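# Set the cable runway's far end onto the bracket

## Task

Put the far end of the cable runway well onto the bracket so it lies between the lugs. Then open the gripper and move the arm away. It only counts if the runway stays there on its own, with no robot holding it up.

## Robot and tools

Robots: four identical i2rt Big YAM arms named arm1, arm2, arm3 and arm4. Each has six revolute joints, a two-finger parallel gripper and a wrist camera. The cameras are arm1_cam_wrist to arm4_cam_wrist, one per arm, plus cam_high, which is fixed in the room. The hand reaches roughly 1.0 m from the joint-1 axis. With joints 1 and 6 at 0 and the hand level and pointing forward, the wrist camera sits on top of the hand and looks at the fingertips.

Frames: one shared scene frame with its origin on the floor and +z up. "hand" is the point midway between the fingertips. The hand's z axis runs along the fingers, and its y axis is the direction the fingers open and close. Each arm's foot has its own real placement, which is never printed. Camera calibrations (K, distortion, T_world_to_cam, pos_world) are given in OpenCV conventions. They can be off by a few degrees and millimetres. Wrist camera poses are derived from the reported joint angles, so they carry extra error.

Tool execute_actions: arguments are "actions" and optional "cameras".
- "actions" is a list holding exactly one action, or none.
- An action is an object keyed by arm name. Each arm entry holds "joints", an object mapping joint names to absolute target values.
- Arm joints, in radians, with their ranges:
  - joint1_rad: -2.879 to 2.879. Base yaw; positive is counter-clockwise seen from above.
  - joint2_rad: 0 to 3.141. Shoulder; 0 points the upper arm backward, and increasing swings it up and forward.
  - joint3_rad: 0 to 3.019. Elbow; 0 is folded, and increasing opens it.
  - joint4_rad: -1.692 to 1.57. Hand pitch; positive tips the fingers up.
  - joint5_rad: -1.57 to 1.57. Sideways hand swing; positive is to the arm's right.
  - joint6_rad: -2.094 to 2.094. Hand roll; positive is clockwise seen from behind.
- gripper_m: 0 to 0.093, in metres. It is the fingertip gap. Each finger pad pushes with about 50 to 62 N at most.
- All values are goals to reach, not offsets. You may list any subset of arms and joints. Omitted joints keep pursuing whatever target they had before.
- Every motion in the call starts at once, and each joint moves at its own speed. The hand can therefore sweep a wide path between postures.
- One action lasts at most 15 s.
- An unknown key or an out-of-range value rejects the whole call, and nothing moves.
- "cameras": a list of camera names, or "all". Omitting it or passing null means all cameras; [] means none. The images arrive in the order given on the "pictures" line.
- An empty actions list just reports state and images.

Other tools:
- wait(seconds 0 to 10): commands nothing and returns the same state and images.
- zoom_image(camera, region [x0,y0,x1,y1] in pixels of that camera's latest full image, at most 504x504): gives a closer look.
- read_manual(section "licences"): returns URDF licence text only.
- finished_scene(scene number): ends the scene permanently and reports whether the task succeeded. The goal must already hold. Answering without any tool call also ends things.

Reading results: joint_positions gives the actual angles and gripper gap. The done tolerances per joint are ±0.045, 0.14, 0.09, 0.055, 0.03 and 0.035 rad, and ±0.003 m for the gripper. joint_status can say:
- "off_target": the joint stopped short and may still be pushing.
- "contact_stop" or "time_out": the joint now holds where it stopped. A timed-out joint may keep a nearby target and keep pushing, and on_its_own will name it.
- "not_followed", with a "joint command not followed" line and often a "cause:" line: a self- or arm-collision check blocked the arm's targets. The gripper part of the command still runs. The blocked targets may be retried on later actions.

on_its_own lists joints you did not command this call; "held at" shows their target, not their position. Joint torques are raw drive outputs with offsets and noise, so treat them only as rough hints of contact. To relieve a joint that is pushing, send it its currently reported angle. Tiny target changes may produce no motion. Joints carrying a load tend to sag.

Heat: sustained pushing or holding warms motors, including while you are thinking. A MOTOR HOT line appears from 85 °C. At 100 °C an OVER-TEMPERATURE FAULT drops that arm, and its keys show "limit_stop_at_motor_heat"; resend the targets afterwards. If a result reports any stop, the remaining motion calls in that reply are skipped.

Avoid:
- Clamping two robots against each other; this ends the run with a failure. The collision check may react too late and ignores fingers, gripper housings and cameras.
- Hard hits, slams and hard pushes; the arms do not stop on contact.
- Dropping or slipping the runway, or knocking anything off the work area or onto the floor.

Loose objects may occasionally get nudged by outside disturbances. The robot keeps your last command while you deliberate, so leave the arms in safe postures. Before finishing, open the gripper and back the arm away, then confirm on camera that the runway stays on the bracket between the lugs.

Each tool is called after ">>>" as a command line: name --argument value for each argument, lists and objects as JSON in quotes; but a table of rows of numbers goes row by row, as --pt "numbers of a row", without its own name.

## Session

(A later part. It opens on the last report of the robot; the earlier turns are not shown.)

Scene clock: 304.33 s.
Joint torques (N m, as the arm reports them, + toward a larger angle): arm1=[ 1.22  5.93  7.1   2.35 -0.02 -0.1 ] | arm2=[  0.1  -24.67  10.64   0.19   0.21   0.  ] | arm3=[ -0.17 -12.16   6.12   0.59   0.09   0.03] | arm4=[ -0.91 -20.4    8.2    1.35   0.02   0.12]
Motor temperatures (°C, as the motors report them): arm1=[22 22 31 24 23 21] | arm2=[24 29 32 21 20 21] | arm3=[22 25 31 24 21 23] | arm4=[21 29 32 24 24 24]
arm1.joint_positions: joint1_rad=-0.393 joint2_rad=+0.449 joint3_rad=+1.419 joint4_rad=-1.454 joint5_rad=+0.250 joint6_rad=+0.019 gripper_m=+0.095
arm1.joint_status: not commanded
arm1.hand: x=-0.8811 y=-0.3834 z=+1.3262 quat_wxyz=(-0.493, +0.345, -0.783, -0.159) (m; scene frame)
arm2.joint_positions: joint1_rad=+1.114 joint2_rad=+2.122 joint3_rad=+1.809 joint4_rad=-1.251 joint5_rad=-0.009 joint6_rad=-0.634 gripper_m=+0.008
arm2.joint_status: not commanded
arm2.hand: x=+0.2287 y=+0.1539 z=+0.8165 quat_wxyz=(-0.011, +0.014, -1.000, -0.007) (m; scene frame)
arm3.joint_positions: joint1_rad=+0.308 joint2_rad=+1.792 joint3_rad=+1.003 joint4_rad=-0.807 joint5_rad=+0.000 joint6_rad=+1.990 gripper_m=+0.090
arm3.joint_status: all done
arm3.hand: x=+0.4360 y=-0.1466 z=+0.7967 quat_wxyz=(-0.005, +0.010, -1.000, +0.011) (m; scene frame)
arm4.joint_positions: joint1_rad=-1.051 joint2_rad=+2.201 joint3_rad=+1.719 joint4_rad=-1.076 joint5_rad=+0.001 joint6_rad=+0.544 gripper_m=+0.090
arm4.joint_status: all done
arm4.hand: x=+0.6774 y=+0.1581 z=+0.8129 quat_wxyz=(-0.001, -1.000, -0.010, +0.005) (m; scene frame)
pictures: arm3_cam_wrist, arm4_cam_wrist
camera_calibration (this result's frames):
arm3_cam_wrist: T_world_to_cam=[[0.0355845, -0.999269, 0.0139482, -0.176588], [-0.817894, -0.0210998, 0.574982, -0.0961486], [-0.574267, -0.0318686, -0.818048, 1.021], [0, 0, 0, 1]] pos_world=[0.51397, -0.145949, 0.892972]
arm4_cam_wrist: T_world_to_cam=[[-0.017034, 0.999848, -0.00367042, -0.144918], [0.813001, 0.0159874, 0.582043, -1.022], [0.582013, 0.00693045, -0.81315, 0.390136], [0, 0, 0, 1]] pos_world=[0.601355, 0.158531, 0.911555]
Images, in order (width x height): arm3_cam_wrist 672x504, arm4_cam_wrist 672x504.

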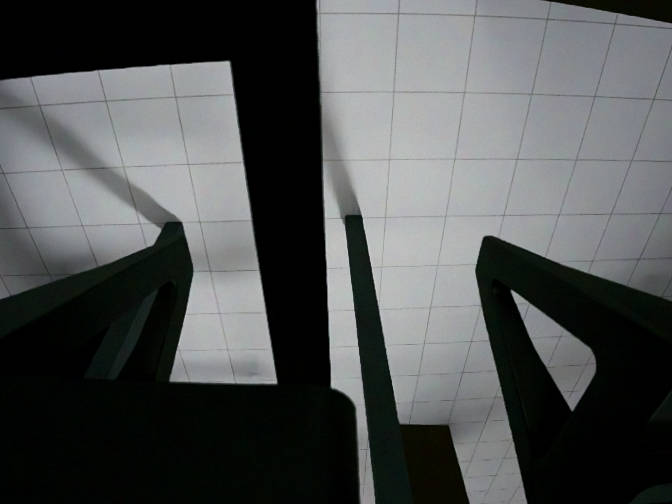

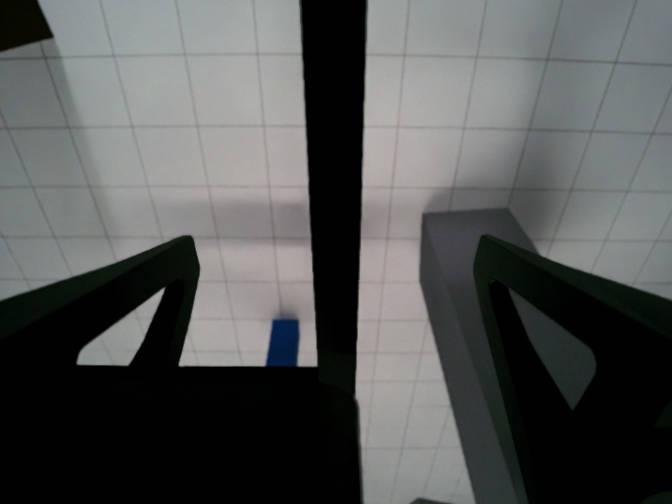

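>>> execute_actions --actions '[{"arm3":{"joints":{"joint2_rad":1.762,"joint4_rad":-0.785,"gripper_m":0.0}},"arm4":{"joints":{"gripper_m":0.0}}}]' --cameras '["arm3_cam_wrist","arm4_cam_wrist"]'

Scene clock: 313.30 s.
Joint torques (N m, as the arm reports them, + toward a larger angle): arm1=[ 1.2   5.94  7.09  2.34 -0.03 -0.1 ] | arm2=[  0.15 -24.68  10.65   0.16   0.23  -0.01] | arm3=[  0.   -12.46   6.03   0.09  -0.03   0.2 ] | arm4=[ -0.72 -20.7    8.35   1.29   0.06   0.12]
Motor temperatures (°C, as the motors report them): arm1=[22 22 31 24 23 21] | arm2=[24 30 32 21 20 21] | arm3=[22 25 30 24 21 23] | arm4=[21 30 32 24 24 24]
arm1.joint_positions: joint1_rad=-0.393 joint2_rad=+0.449 joint3_rad=+1.419 joint4_rad=-1.454 joint5_rad=+0.250 joint6_rad=+0.019 gripper_m=+0.095
arm1.joint_status: not commanded
arm1.hand: x=-0.8811 y=-0.3834 z=+1.3262 quat_wxyz=(-0.493, +0.345, -0.783, -0.159) (m; scene frame)
arm2.joint_positions: joint1_rad=+1.114 joint2_rad=+2.122 joint3_rad=+1.809 joint4_rad=-1.250 joint5_rad=-0.009 joint6_rad=-0.634 gripper_m=+0.008
arm2.joint_status: not commanded
arm2.hand: x=+0.2288 y=+0.1538 z=+0.8165 quat_wxyz=(-0.011, +0.014, -1.000, -0.007) (m; scene frame)
arm3.joint_positions: joint1_rad=+0.306 joint2_rad=+1.787 joint3_rad=+1.004 joint4_rad=-0.785 joint5_rad=+0.002 joint6_rad=+1.972 gripper_m=+0.008
arm3.joint_status: gripper_m off_target (ended at +0.008, target +0.000); the others done
arm3.hand: x=+0.4344 y=-0.1400 z=+0.7988 quat_wxyz=(-0.001, +0.018, -1.000, -0.002) (m; scene frame)
arm4.joint_positions: joint1_rad=-1.051 joint2_rad=+2.201 joint3_rad=+1.719 joint4_rad=-1.075 joint5_rad=+0.000 joint6_rad=+0.543 gripper_m=+0.009
arm4.joint_status: gripper_m off_target (ended at +0.009, target +0.000)
arm4.hand: x=+0.6773 y=+0.1578 z=+0.8129 quat_wxyz=(-0.001, -1.000, -0.010, +0.005) (m; scene frame)
pictures: arm3_cam_wrist, arm4_cam_wrist
camera_calibration (this result's frames):
arm3_cam_wrist: T_world_to_cam=[[0.0512454, -0.99861, -0.012346, -0.155676], [-0.811919, -0.048857, 0.581721, -0.110464], [-0.581516, -0.0197866, -0.813294, 1.02306], [0, 0, 0, 1]] pos_world=[0.513214, -0.140614, 0.894384]
arm4_cam_wrist: T_world_to_cam=[[-0.017429, 0.999836, -0.00491285, -0.14338], [0.813321, 0.0170353, 0.581566, -1.02186], [0.581554, 0.0061404, -0.813484, 0.390945], [0, 0, 0, 1]] pos_world=[0.601242, 0.158364, 0.911599]
Images, in order (width x height): arm3_cam_wrist 672x504, arm4_cam_wrist 672x504.

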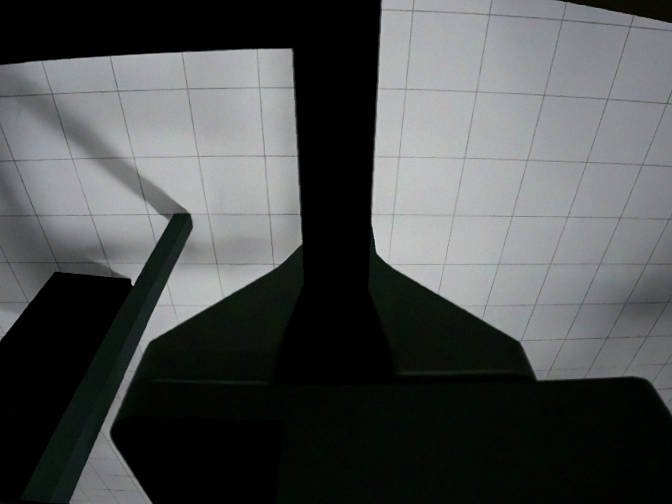

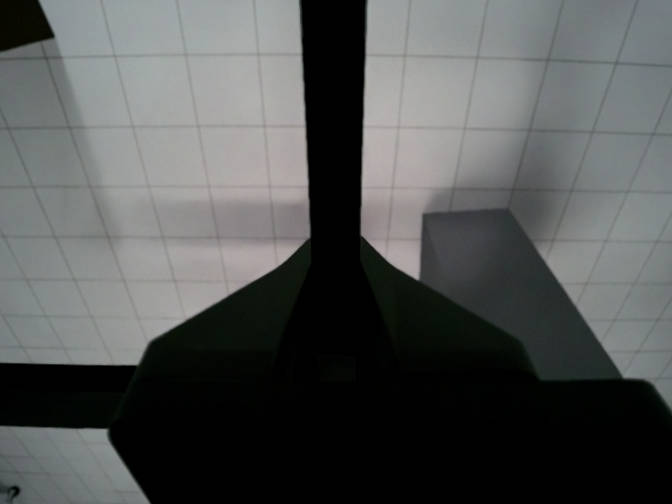

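>>> execute_actions --actions '[{"arm2":{"joints":{"gripper_m":0.07}}}]' --cameras '["arm2_cam_wrist"]'

>>> execute_actions --actions '[{"arm2":{"joints":{"joint2_rad":1.85,"joint4_rad":-1.45}},"arm3":{"joints":{"joint1_rad":-0.041,"joint2_rad":1.69,"joint3_rad":0.908,"joint4_rad":-0.76,"joint6_rad":1.625}},"arm4":{"joints":{"joint1_rad":-0.895,"joint2_rad":1.92,"joint3_rad":1.275,"joint4_rad":-0.89,"joint6_rad":0.693}}}]' --cameras '["cam_high"]'

Scene clock: 343.53 s.
Joint torques (N m, as the arm reports them, + toward a larger angle): arm1=[ 0.88  6.07  7.07  2.35 -0.03 -0.1 ] | arm2=[  0.21 -23.66  10.74   0.19   0.01   0.  ] | arm3=[  0.03 -12.44   6.01   0.08  -0.04   0.2 ] | arm4=[ -0.38 -20.74   8.25   1.27   0.07   0.11]
Motor temperatures (°C, as the motors report them): arm1=[22 22 32 24 23 21] | arm2=[24 31 33 21 20 21] | arm3=[22 26 30 24 21 23] | arm4=[21 31 31 24 25 24]
arm1.joint_positions: joint1_rad=-0.393 joint2_rad=+0.449 joint3_rad=+1.419 joint4_rad=-1.454 joint5_rad=+0.250 joint6_rad=+0.019 gripper_m=+0.095
arm1.joint_status: not commanded
arm1.hand: x=-0.8811 y=-0.3834 z=+1.3262 quat_wxyz=(-0.493, +0.345, -0.783, -0.159) (m; scene frame)
arm2.joint_positions: joint1_rad=+1.113 joint2_rad=+2.111 joint3_rad=+1.809 joint4_rad=-1.250 joint5_rad=-0.003 joint6_rad=-0.634 gripper_m=+0.070
arm2.joint_status: all done
arm2.hand: x=+0.2284 y=+0.1519 z=+0.8234 quat_wxyz=(-0.014, +0.013, -1.000, -0.001) (m; scene frame)
arm3.joint_positions: joint1_rad=+0.306 joint2_rad=+1.787 joint3_rad=+1.004 joint4_rad=-0.785 joint5_rad=+0.002 joint6_rad=+1.972 gripper_m=+0.008
arm3.joint_status: not commanded
arm3.hand: x=+0.4344 y=-0.1400 z=+0.7988 quat_wxyz=(-0.001, +0.018, -1.000, -0.002) (m; scene frame)
arm4.joint_positions: joint1_rad=-1.051 joint2_rad=+2.201 joint3_rad=+1.719 joint4_rad=-1.075 joint5_rad=+0.000 joint6_rad=+0.543 gripper_m=+0.009
arm4.joint_status: not commanded
arm4.hand: x=+0.6773 y=+0.1578 z=+0.8129 quat_wxyz=(-0.001, -1.000, -0.010, +0.005) (m; scene frame)
pictures: arm2_cam_wrist
camera_calibration (this result's frames):
arm2_cam_wrist: T_world_to_cam=[[0.022878, -0.999715, 0.00680587, 0.137503], [-0.82554, -0.0150515, 0.564143, -0.269947], [-0.56388, -0.018525, -0.825649, 0.931736], [0, 0, 0, 1]] pos_world=[0.29939, 0.150661, 0.92064]
Images, in order (width x height): arm2_cam_wrist 672x504.

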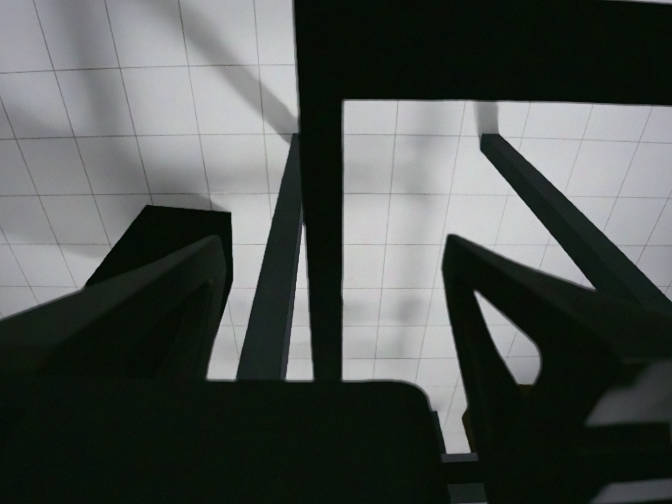

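Scene clock: 344.93 s.
Joint torques (N m, as the arm reports them, + toward a larger angle): arm1=[ 1.19  5.91  7.08  2.37 -0.01 -0.11] | arm2=[  0.19 -19.74  11.34   0.05   0.     0.  ] | arm3=[  1.16 -11.85   6.12  -0.33  -0.31   0.08] | arm4=[ -2.51 -18.35   7.79   0.15   0.41  -0.13]
Motor temperatures (°C, as the motors report them): arm1=[22 22 32 24 23 21] | arm2=[24 31 33 21 20 21] | arm3=[22 26 30 24 21 23] | arm4=[21 31 31 24 25 24]
arm1.joint_positions: joint1_rad=-0.393 joint2_rad=+0.449 joint3_rad=+1.419 joint4_rad=-1.454 joint5_rad=+0.250 joint6_rad=+0.019 gripper_m=+0.095
arm1.joint_status: not commanded
arm1.hand: x=-0.8811 y=-0.3834 z=+1.3262 quat_wxyz=(-0.493, +0.345, -0.783, -0.159) (m; scene frame)
arm2.joint_positions: joint1_rad=+1.113 joint2_rad=+1.851 joint3_rad=+1.808 joint4_rad=-1.438 joint5_rad=-0.003 joint6_rad=-0.634 gripper_m=+0.070
arm2.joint_status: all done
arm2.hand: x=+0.1867 y=+0.1778 z=+0.9767 quat_wxyz=(-0.043, +0.013, -0.999, +0.019) (m; scene frame)
arm3.joint_positions: joint1_rad=-0.049 joint2_rad=+1.722 joint3_rad=+0.892 joint4_rad=-0.753 joint5_rad=+0.009 joint6_rad=+1.618 gripper_m=+0.008
arm3.joint_status: all done
arm3.hand: x=+0.5892 y=-0.1402 z=+0.7950 quat_wxyz=(-0.005, +0.017, -1.000, +0.006) (m; scene frame)
arm4.joint_positions: joint1_rad=-0.885 joint2_rad=+1.953 joint3_rad=+1.258 joint4_rad=-0.879 joint5_rad=-0.009 joint6_rad=+0.709 gripper_m=+0.009
arm4.joint_status: all done
arm4.hand: x=+0.8339 y=+0.1535 z=+0.8058 quat_wxyz=(+0.000, -1.000, -0.010, -0.005) (m; scene frame)
pictures: cam_high
Images, in order (width x height): cam_high 672x504.

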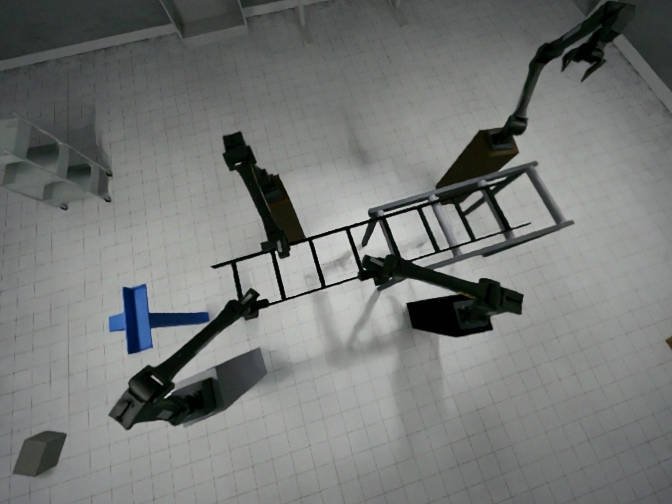

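>>> execute_actions --actions '[{"arm2":{"joints":{"joint1_rad":1.2,"joint2_rad":1.7,"joint3_rad":2.0,"joint4_rad":-0.37,"joint5_rad":-0.37,"joint6_rad":0,"gripper_m":0.09}},"arm3":{"joints":{"joint1_rad":-0.405,"joint2_rad":1.69,"joint3_rad":0.975,"joint4_rad":-0.772,"joint6_rad":1.261}},"arm4":{"joints":{"joint1_rad":-0.668,"joint2_rad":1.68,"joint3_rad":0.96,"joint4_rad":-0.772,"joint6_rad":0.927}}}]' --cameras '["cam_high","arm2_cam_wrist"]'

Scene clock: 371.73 s.
Joint torques (N m, as the arm reports them, + toward a larger angle): arm1=[ 1.21  5.97  7.08  2.34 -0.03 -0.09] | arm2=[  0.22 -17.84  12.71   2.76  -0.15   0.05] | arm3=[  0.66 -13.8    7.74  -0.94  -0.07   0.05] | arm4=[ -2.5  -16.87   8.37  -0.35   0.27  -0.06]
Motor temperatures (°C, as the motors report them): arm1=[22 22 32 24 23 21] | arm2=[24 30 34 21 20 21] | arm3=[22 27 30 24 21 23] | arm4=[21 30 30 24 25 24]
arm1.joint_positions: joint1_rad=-0.393 joint2_rad=+0.449 joint3_rad=+1.419 joint4_rad=-1.454 joint5_rad=+0.250 joint6_rad=+0.019 gripper_m=+0.095
arm1.joint_status: not commanded
arm1.hand: x=-0.8811 y=-0.3834 z=+1.3262 quat_wxyz=(-0.493, +0.345, -0.783, -0.159) (m; scene frame)
arm2.joint_positions: joint1_rad=+1.207 joint2_rad=+1.696 joint3_rad=+1.981 joint4_rad=-0.393 joint5_rad=-0.368 joint6_rad=-0.012 gripper_m=+0.090
arm2.joint_status: all done
arm2.hand: x=+0.3648 y=+0.2050 z=+1.3442 quat_wxyz=(-0.673, -0.068, -0.736, +0.034) (m; scene frame)
arm3.joint_positions: joint1_rad=-0.407 joint2_rad=+1.743 joint3_rad=+0.940 joint4_rad=-0.750 joint5_rad=+0.004 joint6_rad=+1.257 gripper_m=+0.008
arm3.joint_status: all done
arm3.hand: x=+0.7363 y=-0.1332 z=+0.7994 quat_wxyz=(-0.004, +0.019, -1.000, -0.008) (m; scene frame)
arm4.joint_positions: joint1_rad=-0.659 joint2_rad=+1.737 joint3_rad=+0.930 joint4_rad=-0.751 joint5_rad=-0.005 joint6_rad=+0.935 gripper_m=+0.009
arm4.joint_status: all done
arm4.hand: x=+0.9786 y=+0.1581 z=+0.8108 quat_wxyz=(-0.004, -1.000, -0.010, +0.001) (m; scene frame)
pictures: arm2_cam_wrist, cam_high
camera_calibration (this result's frames):
arm2_cam_wrist: T_world_to_cam=[[-0.155354, -0.986898, -0.0435572, 0.313992], [-0.646317, 0.134889, -0.751052, 1.22142], [0.747087, -0.0885273, -0.658805, 0.751495], [0, 0, 0, 1]] pos_world=[0.27677, 0.21165, 1.42611]
Images, in order (width x height): arm2_cam_wrist 672x504, cam_high 672x504.

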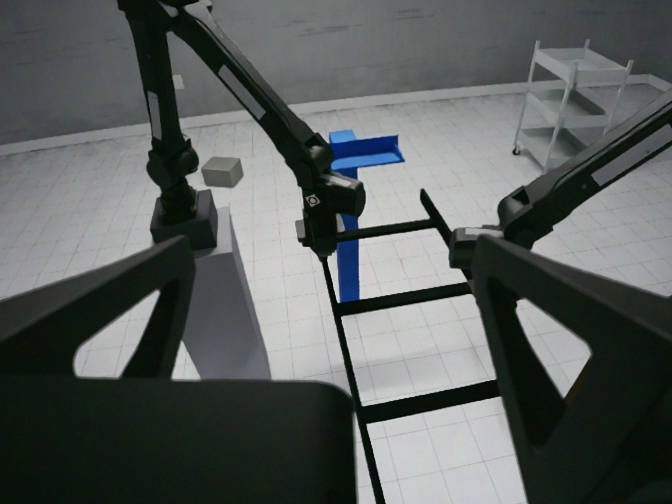

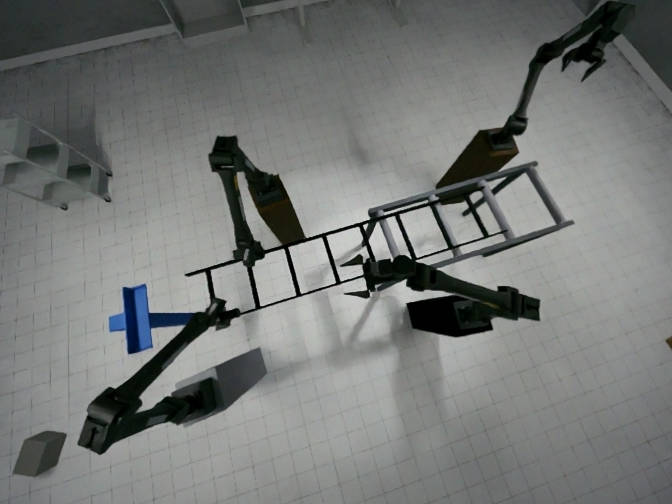

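>>> execute_actions --actions '[{"arm3":{"joints":{"joint1_rad":-0.784,"joint2_rad":1.80,"joint3_rad":1.32,"joint4_rad":-0.91,"joint6_rad":0.882}},"arm4":{"joints":{"joint1_rad":-0.168,"joint2_rad":1.465,"joint3_rad":0.78,"joint4_rad":-0.76,"joint6_rad":1.426}}}]' --cameras '["cam_high","arm2_cam_wrist","arm4_cam_wrist"]'

Scene clock: 406.00 s.
Joint torques (N m, as the arm reports them, + toward a larger angle): arm1=[ 1.09  6.08  7.09  2.31 -0.04 -0.1 ] | arm2=[  0.22 -17.94  12.73   2.81  -0.15   0.05] | arm3=[  0.55 -19.51  10.85  -0.12  -0.07   0.05] | arm4=[ -1.32 -14.97   9.6    0.31   0.18   0.05]
Motor temperatures (°C, as the motors report them): arm1=[22 22 32 24 23 21] | arm2=[24 30 37 22 20 21] | arm3=[22 28 32 24 21 23] | arm4=[21 30 31 24 25 24]
arm1.joint_positions: joint1_rad=-0.393 joint2_rad=+0.449 joint3_rad=+1.419 joint4_rad=-1.454 joint5_rad=+0.250 joint6_rad=+0.019 gripper_m=+0.095
arm1.joint_status: not commanded
arm1.hand: x=-0.8811 y=-0.3834 z=+1.3262 quat_wxyz=(-0.493, +0.345, -0.783, -0.159) (m; scene frame)
arm2.joint_positions: joint1_rad=+1.207 joint2_rad=+1.696 joint3_rad=+1.981 joint4_rad=-0.393 joint5_rad=-0.368 joint6_rad=-0.011 gripper_m=+0.090
arm2.joint_status: not commanded
arm2.hand: x=+0.3648 y=+0.2050 z=+1.3442 quat_wxyz=(-0.673, -0.068, -0.736, +0.034) (m; scene frame)
arm3.joint_positions: joint1_rad=-0.784 joint2_rad=+1.896 joint3_rad=+1.253 joint4_rad=-0.904 joint5_rad=+0.003 joint6_rad=+0.879 gripper_m=+0.008
arm3.joint_status: all done
arm3.hand: x=+0.9362 y=-0.1289 z=+0.8211 quat_wxyz=(-0.009, +0.019, -1.000, -0.008) (m; scene frame)
arm4.joint_positions: joint1_rad=-0.171 joint2_rad=+1.536 joint3_rad=+0.735 joint4_rad=-0.754 joint5_rad=-0.002 joint6_rad=+1.425 gripper_m=+0.009
arm4.joint_status: all done
arm4.hand: x=+1.1759 y=+0.1568 z=+0.8310 quat_wxyz=(-0.005, -1.000, -0.009, -0.001) (m; scene frame)
pictures: arm2_cam_wrist, arm4_cam_wrist, cam_high
camera_calibration (this result's frames):
arm2_cam_wrist: T_world_to_cam=[[-0.155386, -0.986876, -0.0439367, 0.314509], [-0.646272, 0.135194, -0.751036, 1.22132], [0.74712, -0.0883057, -0.658798, 0.751428], [0, 0, 0, 1]] pos_world=[0.276766, 0.211622, 1.42611]
arm4_cam_wrist: T_world_to_cam=[[-0.0154488, 0.999799, -0.0127786, -0.129384], [0.806106, 0.0200151, 0.591433, -1.4381], [0.591569, -0.00116396, -0.806253, 0.0991481], [0, 0, 0, 1]] pos_world=[1.09861, 0.158257, 0.928827]
Images, in order (width x height): arm2_cam_wrist 672x504, arm4_cam_wrist 672x504, cam_high 672x504.

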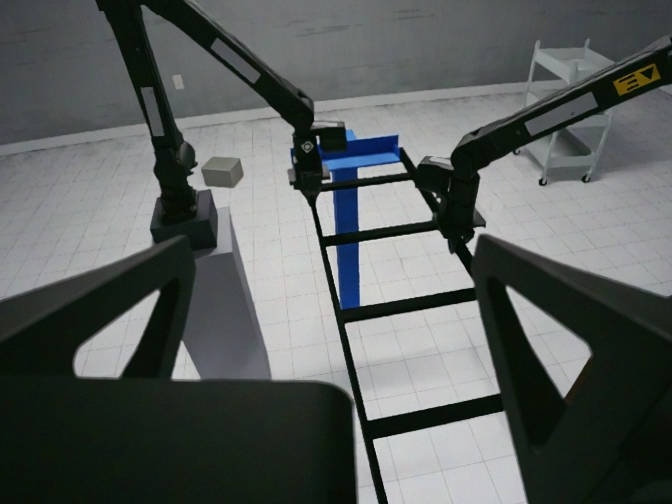

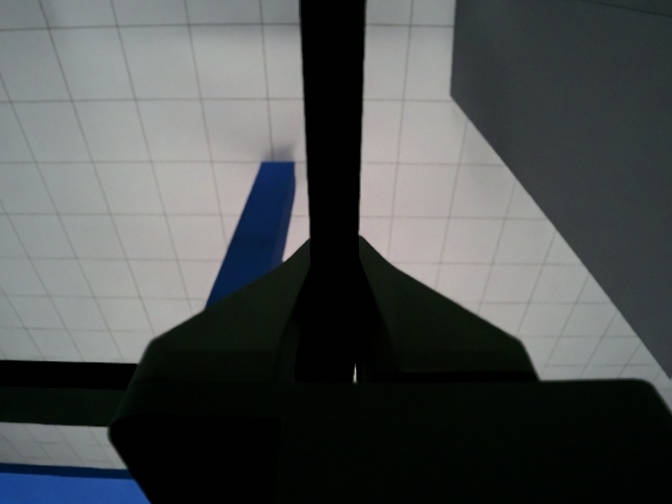

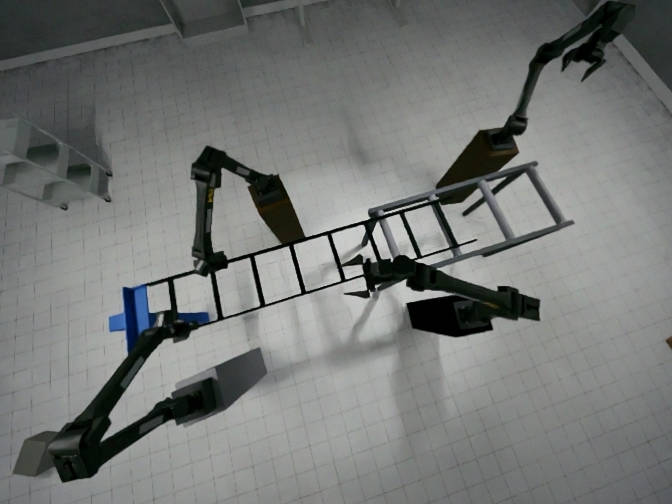

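>>> zoom_image --camera "arm2_cam_wrist" --region '[280, 110, 440, 210]'

>>> zoom_image --camera "cam_high" --region '[100, 260, 220, 360]'

Region (280, 110, 440, 210) of arm2_cam_wrist's 672x504 image, scaled by 3.150, with more detail than that image has; it fills the top 315 rows of this view, and the rest is white.

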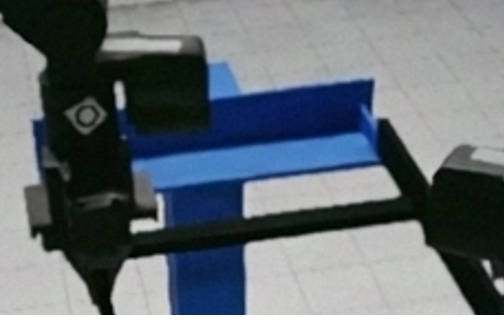

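Region (100, 260, 220, 360) of cam_high's 672x504 image, scaled by 4.200, with more detail than that image has.

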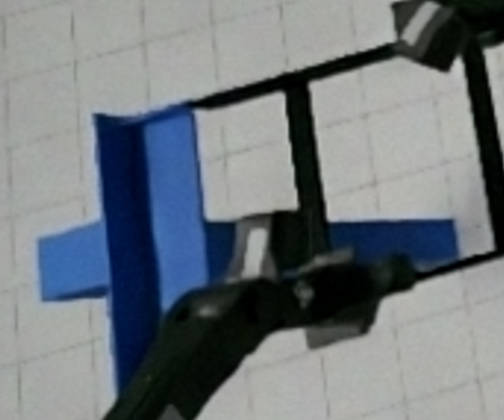

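>>> execute_actions --actions '[{"arm3":{"joints":{"joint1_rad":-0.913,"joint2_rad":1.95,"joint3_rad":1.609,"joint4_rad":-1.045,"joint6_rad":0.75}},"arm4":{"joints":{"joint1_rad":0.128,"joint2_rad":1.45,"joint3_rad":0.78,"joint4_rad":-0.79,"joint6_rad":1.722}}}]' --cameras '["cam_high","arm2_cam_wrist","arm4_cam_wrist"]'

>>> zoom_image --camera "arm2_cam_wrist" --region '[280, 100, 440, 200]'

>>> zoom_image --camera "cam_high" --region '[100, 260, 220, 360]'

Scene clock: 443.47 s.
Joint torques (N m, as the arm reports them, + toward a larger angle): arm1=[ 1.33  5.97  7.08  2.33 -0.02 -0.12] | arm2=[  0.28 -17.92  12.75   2.81  -0.16   0.05] | arm3=[  1.07 -22.69  11.92  -0.31   0.08   0.1 ] | arm4=[ -1.63 -15.71   9.57  -0.22   0.15   0.01]
Motor temperatures (°C, as the motors report them): arm1=[22 22 33 24 23 21] | arm2=[24 31 38 22 20 21] | arm3=[22 33 37 24 21 23] | arm4=[21 30 33 24 25 24]
arm1.joint_positions: joint1_rad=-0.393 joint2_rad=+0.449 joint3_rad=+1.419 joint4_rad=-1.454 joint5_rad=+0.250 joint6_rad=+0.019 gripper_m=+0.095
arm1.joint_status: not commanded
arm1.hand: x=-0.8811 y=-0.3834 z=+1.3262 quat_wxyz=(-0.493, +0.345, -0.783, -0.159) (m; scene frame)
arm2.joint_positions: joint1_rad=+1.207 joint2_rad=+1.696 joint3_rad=+1.981 joint4_rad=-0.393 joint5_rad=-0.368 joint6_rad=-0.011 gripper_m=+0.090
arm2.joint_status: not commanded
arm2.hand: x=+0.3648 y=+0.2050 z=+1.3442 quat_wxyz=(-0.673, -0.068, -0.736, +0.034) (m; scene frame)
arm3.joint_positions: joint1_rad=-0.919 joint2_rad=+2.057 joint3_rad=+1.533 joint4_rad=-1.034 joint5_rad=-0.001 joint6_rad=+0.742 gripper_m=+0.008
arm3.joint_status: all done
arm3.hand: x=+1.0404 y=-0.1223 z=+0.8251 quat_wxyz=(-0.004, +0.020, -1.000, -0.005) (m; scene frame)
arm4.joint_positions: joint1_rad=+0.131 joint2_rad=+1.531 joint3_rad=+0.734 joint4_rad=-0.773 joint5_rad=-0.002 joint6_rad=+1.723 gripper_m=+0.009
arm4.joint_status: all done
arm4.hand: x=+1.2793 y=+0.1636 z=+0.8326 quat_wxyz=(+0.003, -1.000, -0.011, -0.002) (m; scene frame)
pictures: arm2_cam_wrist, arm4_cam_wrist, cam_high
camera_calibration (this result's frames):
arm2_cam_wrist: T_world_to_cam=[[-0.155386, -0.986876, -0.0439367, 0.314509], [-0.646272, 0.135194, -0.751036, 1.22132], [0.74712, -0.0883057, -0.658798, 0.751428], [0, 0, 0, 1]] pos_world=[0.276766, 0.211622, 1.42611]
arm4_cam_wrist: T_world_to_cam=[[-0.0196505, 0.999804, 0.00252545, -0.141877], [0.805126, 0.0143265, 0.592931, -1.5216], [0.592778, 0.0136847, -0.80525, 0.0344181], [0, 0, 0, 1]] pos_world=[1.20189, 0.163177, 0.930274]
Images, in order (width x height): arm2_cam_wrist 672x504, arm4_cam_wrist 672x504, cam_high 672x504.

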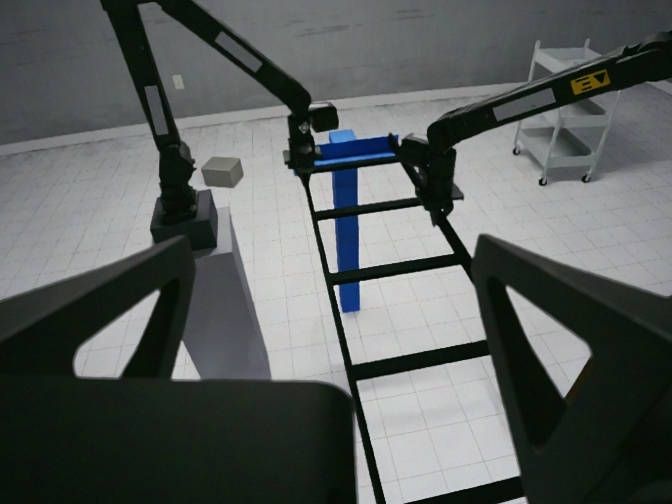

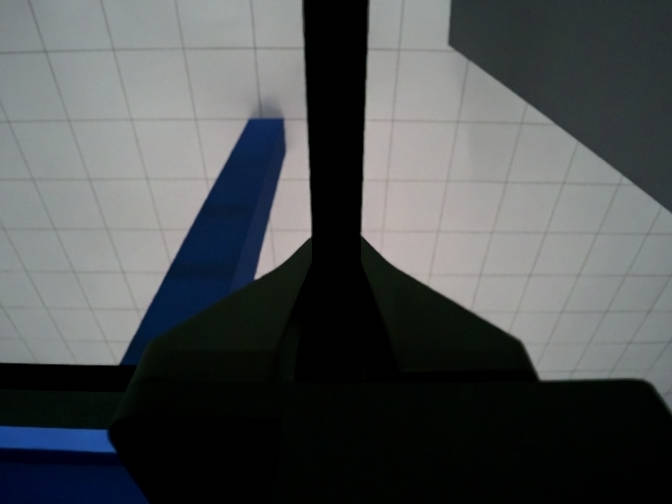

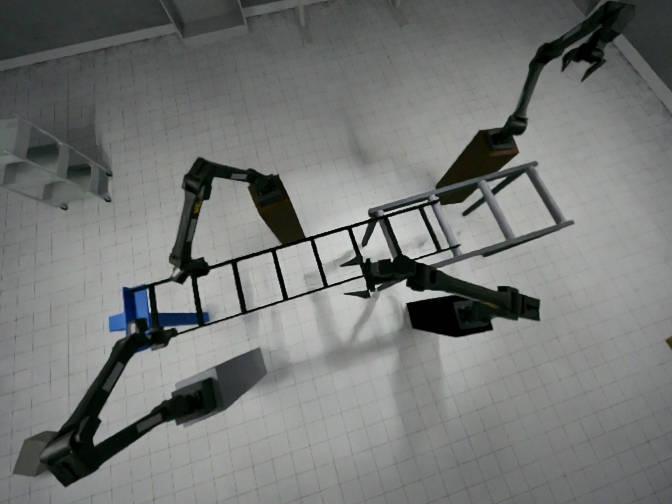

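Region (280, 100, 440, 200) of arm2_cam_wrist's 672x504 image, scaled by 3.150, with more detail than that image has; it fills the top 315 rows of this view, and the rest is white.

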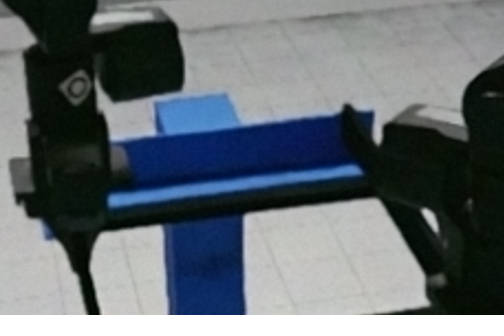

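Region (100, 260, 220, 360) of cam_high's 672x504 image, scaled by 4.200, with more detail than that image has.

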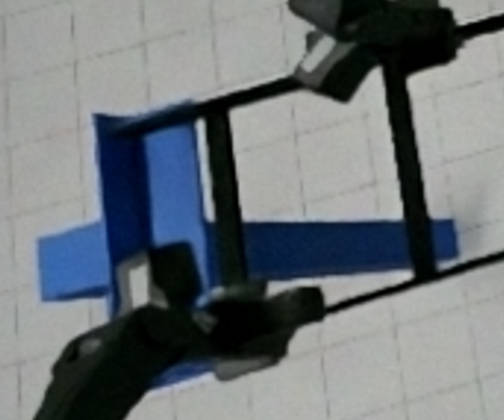

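>>> execute_actions --actions '[{"arm3":{"joints":{"joint1_rad":-0.929,"joint2_rad":2.013,"joint3_rad":1.60,"joint4_rad":-0.992,"joint6_rad":0.732}},"arm4":{"joints":{"joint1_rad":0.149,"joint2_rad":1.54,"joint3_rad":0.762,"joint4_rad":-0.69,"joint6_rad":1.74}}}]' --cameras '["cam_high","arm2_cam_wrist"]'

>>> zoom_image --camera "arm2_cam_wrist" --region '[280, 100, 440, 200]'

>>> zoom_image --camera "cam_high" --region '[100, 260, 220, 360]'

Scene clock: 468.60 s.
Joint torques (N m, as the arm reports them, + toward a larger angle): arm1=[ 1.06  6.12  7.11  2.35 -0.02 -0.1 ] | arm2=[  0.22 -17.89  12.74   2.81  -0.15   0.05] | arm3=[ -0.19 -21.39  11.11   0.71   0.18  -0.05] | arm4=[ -0.65 -14.88   8.76   0.89   0.05   0.13]
Motor temperatures (°C, as the motors report them): arm1=[22 22 33 24 23 21] | arm2=[24 31 39 22 20 21] | arm3=[22 37 40 24 21 23] | arm4=[21 30 33 24 25 24]
arm1.joint_positions: joint1_rad=-0.393 joint2_rad=+0.449 joint3_rad=+1.419 joint4_rad=-1.454 joint5_rad=+0.250 joint6_rad=+0.019 gripper_m=+0.095
arm1.joint_status: not commanded
arm1.hand: x=-0.8811 y=-0.3834 z=+1.3262 quat_wxyz=(-0.493, +0.345, -0.783, -0.159) (m; scene frame)
arm2.joint_positions: joint1_rad=+1.207 joint2_rad=+1.696 joint3_rad=+1.981 joint4_rad=-0.393 joint5_rad=-0.368 joint6_rad=-0.011 gripper_m=+0.090
arm2.joint_status: not commanded
arm2.hand: x=+0.3648 y=+0.2050 z=+1.3442 quat_wxyz=(-0.673, -0.068, -0.736, +0.034) (m; scene frame)
arm3.joint_positions: joint1_rad=-0.923 joint2_rad=+2.098 joint3_rad=+1.533 joint4_rad=-1.004 joint5_rad=-0.003 joint6_rad=+0.740 gripper_m=+0.008
arm3.joint_status: all done
arm3.hand: x=+1.0428 y=-0.1225 z=+0.8013 quat_wxyz=(+0.000, +0.020, -1.000, -0.002) (m; scene frame)
arm4.joint_positions: joint1_rad=+0.140 joint2_rad=+1.605 joint3_rad=+0.720 joint4_rad=-0.696 joint5_rad=+0.001 joint6_rad=+1.730 gripper_m=+0.009
arm4.joint_status: all done
arm4.hand: x=+1.2817 y=+0.1637 z=+0.8052 quat_wxyz=(+0.007, -1.000, -0.012, +0.001) (m; scene frame)
pictures: arm2_cam_wrist, cam_high
camera_calibration (this result's frames):
arm2_cam_wrist: T_world_to_cam=[[-0.155386, -0.986876, -0.0439367, 0.314509], [-0.646272, 0.135194, -0.751036, 1.22132], [0.74712, -0.0883057, -0.658798, 0.751428], [0, 0, 0, 1]] pos_world=[0.276766, 0.211622, 1.42611]
Images, in order (width x height): arm2_cam_wrist 672x504, cam_high 672x504.

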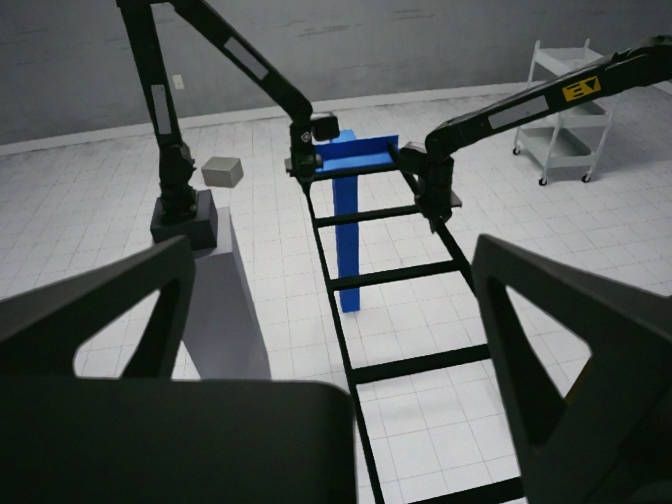

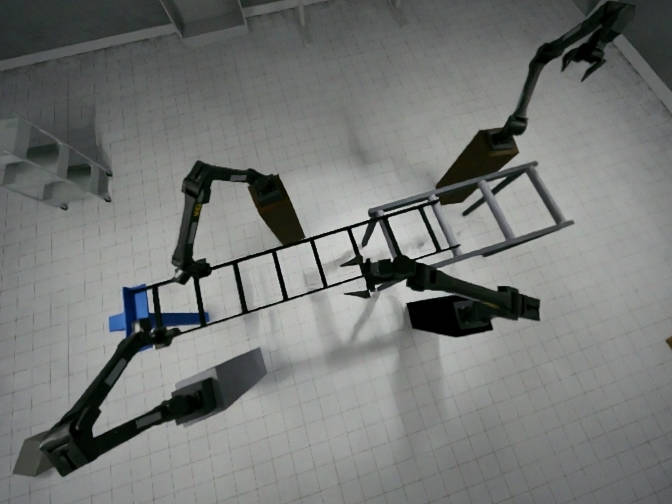

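Region (280, 100, 440, 200) of arm2_cam_wrist's 672x504 image, scaled by 3.150, with more detail than that image has; it fills the top 315 rows of this view, and the rest is white.

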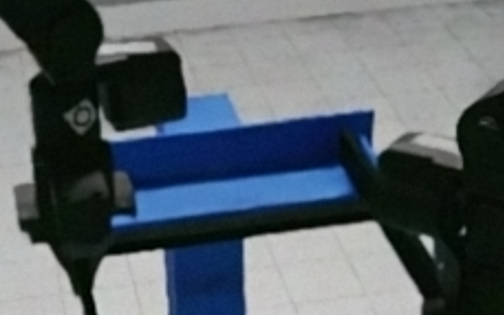

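Region (100, 260, 220, 360) of cam_high's 672x504 image, scaled by 4.200, with more detail than that image has.

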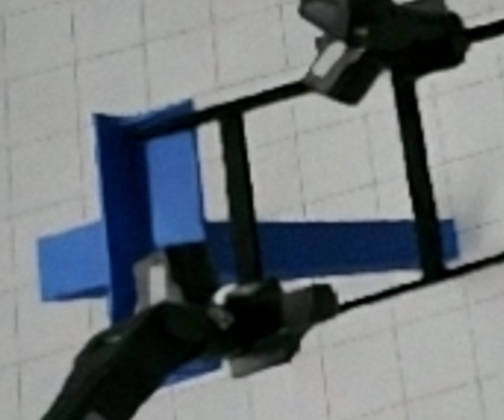

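>>> execute_actions --actions '[{"arm3":{"joints":{"joint1_rad":-0.948,"joint2_rad":2.03,"joint3_rad":1.645,"joint4_rad":-1.015,"joint6_rad":0.72}},"arm4":{"joints":{"joint1_rad":0.195,"joint2_rad":1.545,"joint3_rad":0.77,"joint4_rad":-0.68,"joint6_rad":1.775}}}]' --cameras '["cam_high","arm2_cam_wrist"]'

>>> zoom_image --camera "cam_high" --region '[100, 260, 220, 360]'

Scene clock: 480.80 s.
Joint torques (N m, as the arm reports them, + toward a larger angle): arm1=[ 1.18  5.82  7.09  2.37 -0.02 -0.09] | arm2=[  0.25 -17.93  12.74   2.81  -0.15   0.05] | arm3=[ -0.28 -21.07  12.88  -0.4    0.29  -0.03] | arm4=[  0.35 -14.37   9.47   0.61  -0.16   0.08]
Motor temperatures (°C, as the motors report them): arm1=[22 22 33 24 23 21] | arm2=[24 31 39 22 20 21] | arm3=[22 37 40 24 21 23] | arm4=[21 30 33 24 25 24]
arm1.joint_positions: joint1_rad=-0.393 joint2_rad=+0.449 joint3_rad=+1.419 joint4_rad=-1.454 joint5_rad=+0.250 joint6_rad=+0.019 gripper_m=+0.095
arm1.joint_status: not commanded
arm1.hand: x=-0.8811 y=-0.3834 z=+1.3262 quat_wxyz=(-0.493, +0.345, -0.783, -0.159) (m; scene frame)
arm2.joint_positions: joint1_rad=+1.207 joint2_rad=+1.696 joint3_rad=+1.981 joint4_rad=-0.393 joint5_rad=-0.368 joint6_rad=-0.011 gripper_m=+0.090
arm2.joint_status: not commanded
arm2.hand: x=+0.3648 y=+0.2050 z=+1.3442 quat_wxyz=(-0.673, -0.068, -0.736, +0.034) (m; scene frame)
arm3.joint_positions: joint1_rad=-0.939 joint2_rad=+2.110 joint3_rad=+1.556 joint4_rad=-1.004 joint5_rad=-0.005 joint6_rad=+0.725 gripper_m=+0.008
arm3.joint_status: all done
arm3.hand: x=+1.0555 y=-0.1236 z=+0.8021 quat_wxyz=(-0.003, +0.019, -1.000, -0.006) (m; scene frame)
arm4.joint_positions: joint1_rad=+0.180 joint2_rad=+1.605 joint3_rad=+0.720 joint4_rad=-0.681 joint5_rad=+0.008 joint6_rad=+1.769 gripper_m=+0.009
arm4.joint_status: all done
arm4.hand: x=+1.2949 y=+0.1626 z=+0.8052 quat_wxyz=(-0.001, -1.000, -0.012, +0.002) (m; scene frame)
pictures: arm2_cam_wrist, cam_high
camera_calibration (this result's frames):
arm2_cam_wrist: T_world_to_cam=[[-0.155386, -0.986876, -0.0439367, 0.314509], [-0.646272, 0.135194, -0.751036, 1.22132], [0.74712, -0.0883057, -0.658798, 0.751428], [0, 0, 0, 1]] pos_world=[0.276766, 0.211622, 1.42611]
Images, in order (width x height): arm2_cam_wrist 672x504, cam_high 672x504.

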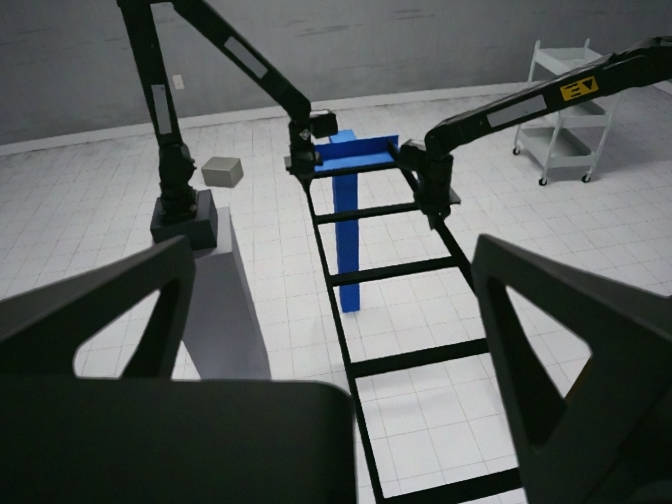

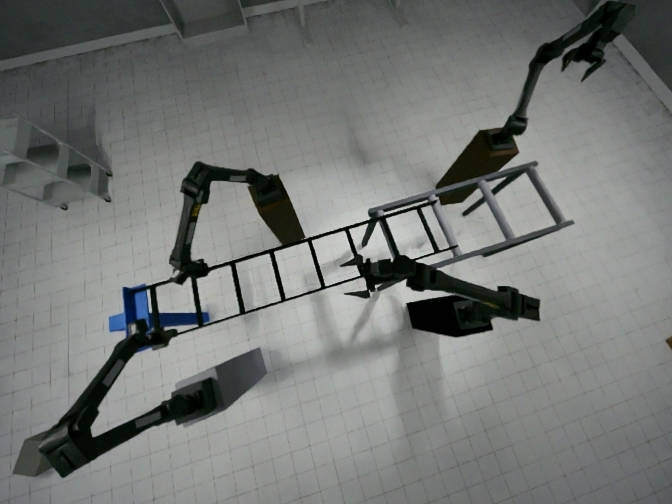

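Region (100, 260, 220, 360) of cam_high's 672x504 image, scaled by 4.200, with more detail than that image has.

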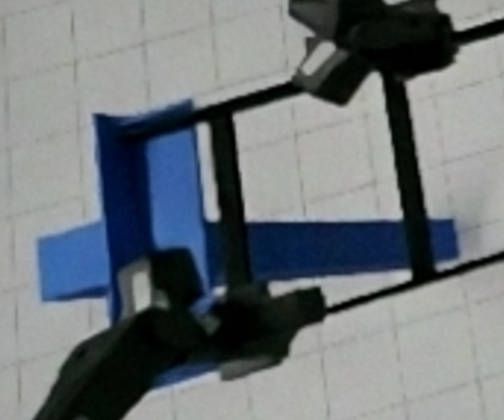

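Now near the wall. Unload onto the shelf.

>>> execute_actions --actions '[{"arm3":{"joints":{"joint1_rad":-0.94,"joint2_rad":2.105,"joint3_rad":1.585,"joint4_rad":-1.005}},"arm4":{"joints":{"joint1_rad":0.185,"joint2_rad":1.615,"joint3_rad":0.735,"joint4_rad":-0.665}}}]' --cameras '["arm2_cam_wrist"]'

>>> zoom_image --camera "arm2_cam_wrist" --region '[280, 100, 440, 200]'

Scene clock: 485.60 s.
Joint torques (N m, as the arm reports them, + toward a larger angle): arm1=[ 1.18  5.78  7.08  2.37 -0.01 -0.09] | arm2=[  0.23 -17.89  12.74   2.82  -0.15   0.05] | arm3=[  0.41 -17.32   8.34  -0.13   0.37  -0.03] | arm4=[ -1.11 -11.     6.5    0.43  -0.27   0.06]
Motor temperatures (°C, as the motors report them): arm1=[22 22 33 24 23 21] | arm2=[24 31 39 22 20 21] | arm3=[22 37 41 24 21 23] | arm4=[21 30 33 24 25 24]
arm1.joint_positions: joint1_rad=-0.393 joint2_rad=+0.449 joint3_rad=+1.419 joint4_rad=-1.454 joint5_rad=+0.250 joint6_rad=+0.019 gripper_m=+0.095
arm1.joint_status: not commanded
arm1.hand: x=-0.8811 y=-0.3834 z=+1.3262 quat_wxyz=(-0.493, +0.345, -0.783, -0.159) (m; scene frame)
arm2.joint_positions: joint1_rad=+1.207 joint2_rad=+1.696 joint3_rad=+1.981 joint4_rad=-0.393 joint5_rad=-0.368 joint6_rad=-0.011 gripper_m=+0.090
arm2.joint_status: not commanded
arm2.hand: x=+0.3648 y=+0.2050 z=+1.3442 quat_wxyz=(-0.673, -0.068, -0.736, +0.034) (m; scene frame)
arm3.joint_positions: joint1_rad=-0.939 joint2_rad=+2.128 joint3_rad=+1.556 joint4_rad=-0.999 joint5_rad=-0.007 joint6_rad=+0.725 gripper_m=+0.008
arm3.joint_status: all done
arm3.hand: x=+1.0539 y=-0.1247 z=+0.7917 quat_wxyz=(+0.003, +0.019, -1.000, -0.002) (m; scene frame)
arm4.joint_positions: joint1_rad=+0.180 joint2_rad=+1.637 joint3_rad=+0.718 joint4_rad=-0.662 joint5_rad=+0.010 joint6_rad=+1.770 gripper_m=+0.009
arm4.joint_status: all done
arm4.hand: x=+1.2941 y=+0.1643 z=+0.7947 quat_wxyz=(+0.006, -1.000, -0.012, +0.005) (m; scene frame)
pictures: arm2_cam_wrist
camera_calibration (this result's frames):
arm2_cam_wrist: T_world_to_cam=[[-0.155386, -0.986876, -0.0439367, 0.314509], [-0.646272, 0.135194, -0.751036, 1.22132], [0.74712, -0.0883057, -0.658798, 0.751428], [0, 0, 0, 1]] pos_world=[0.276766, 0.211622, 1.42611]
Images, in order (width x height): arm2_cam_wrist 672x504.

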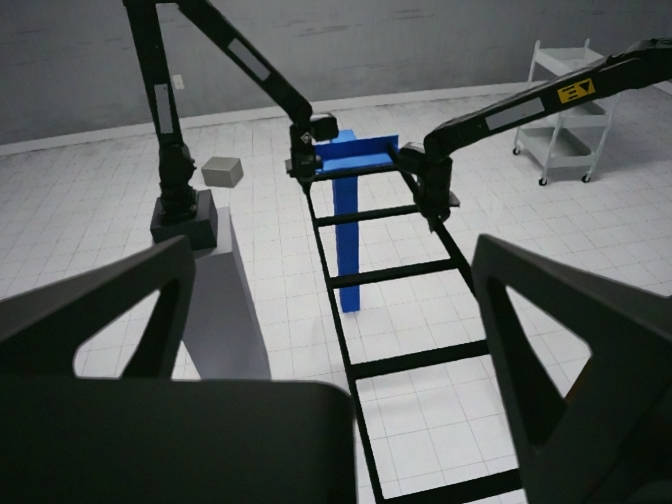

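Region (280, 100, 440, 200) of arm2_cam_wrist's 672x504 image, scaled by 3.150, with more detail than that image has; it fills the top 315 rows of this view, and the rest is white.

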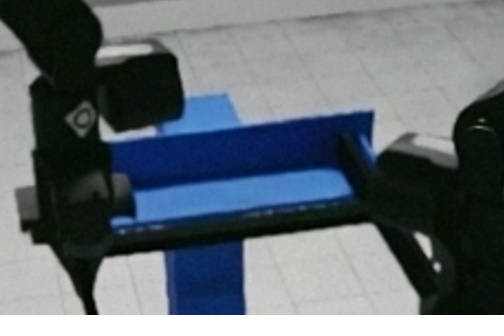

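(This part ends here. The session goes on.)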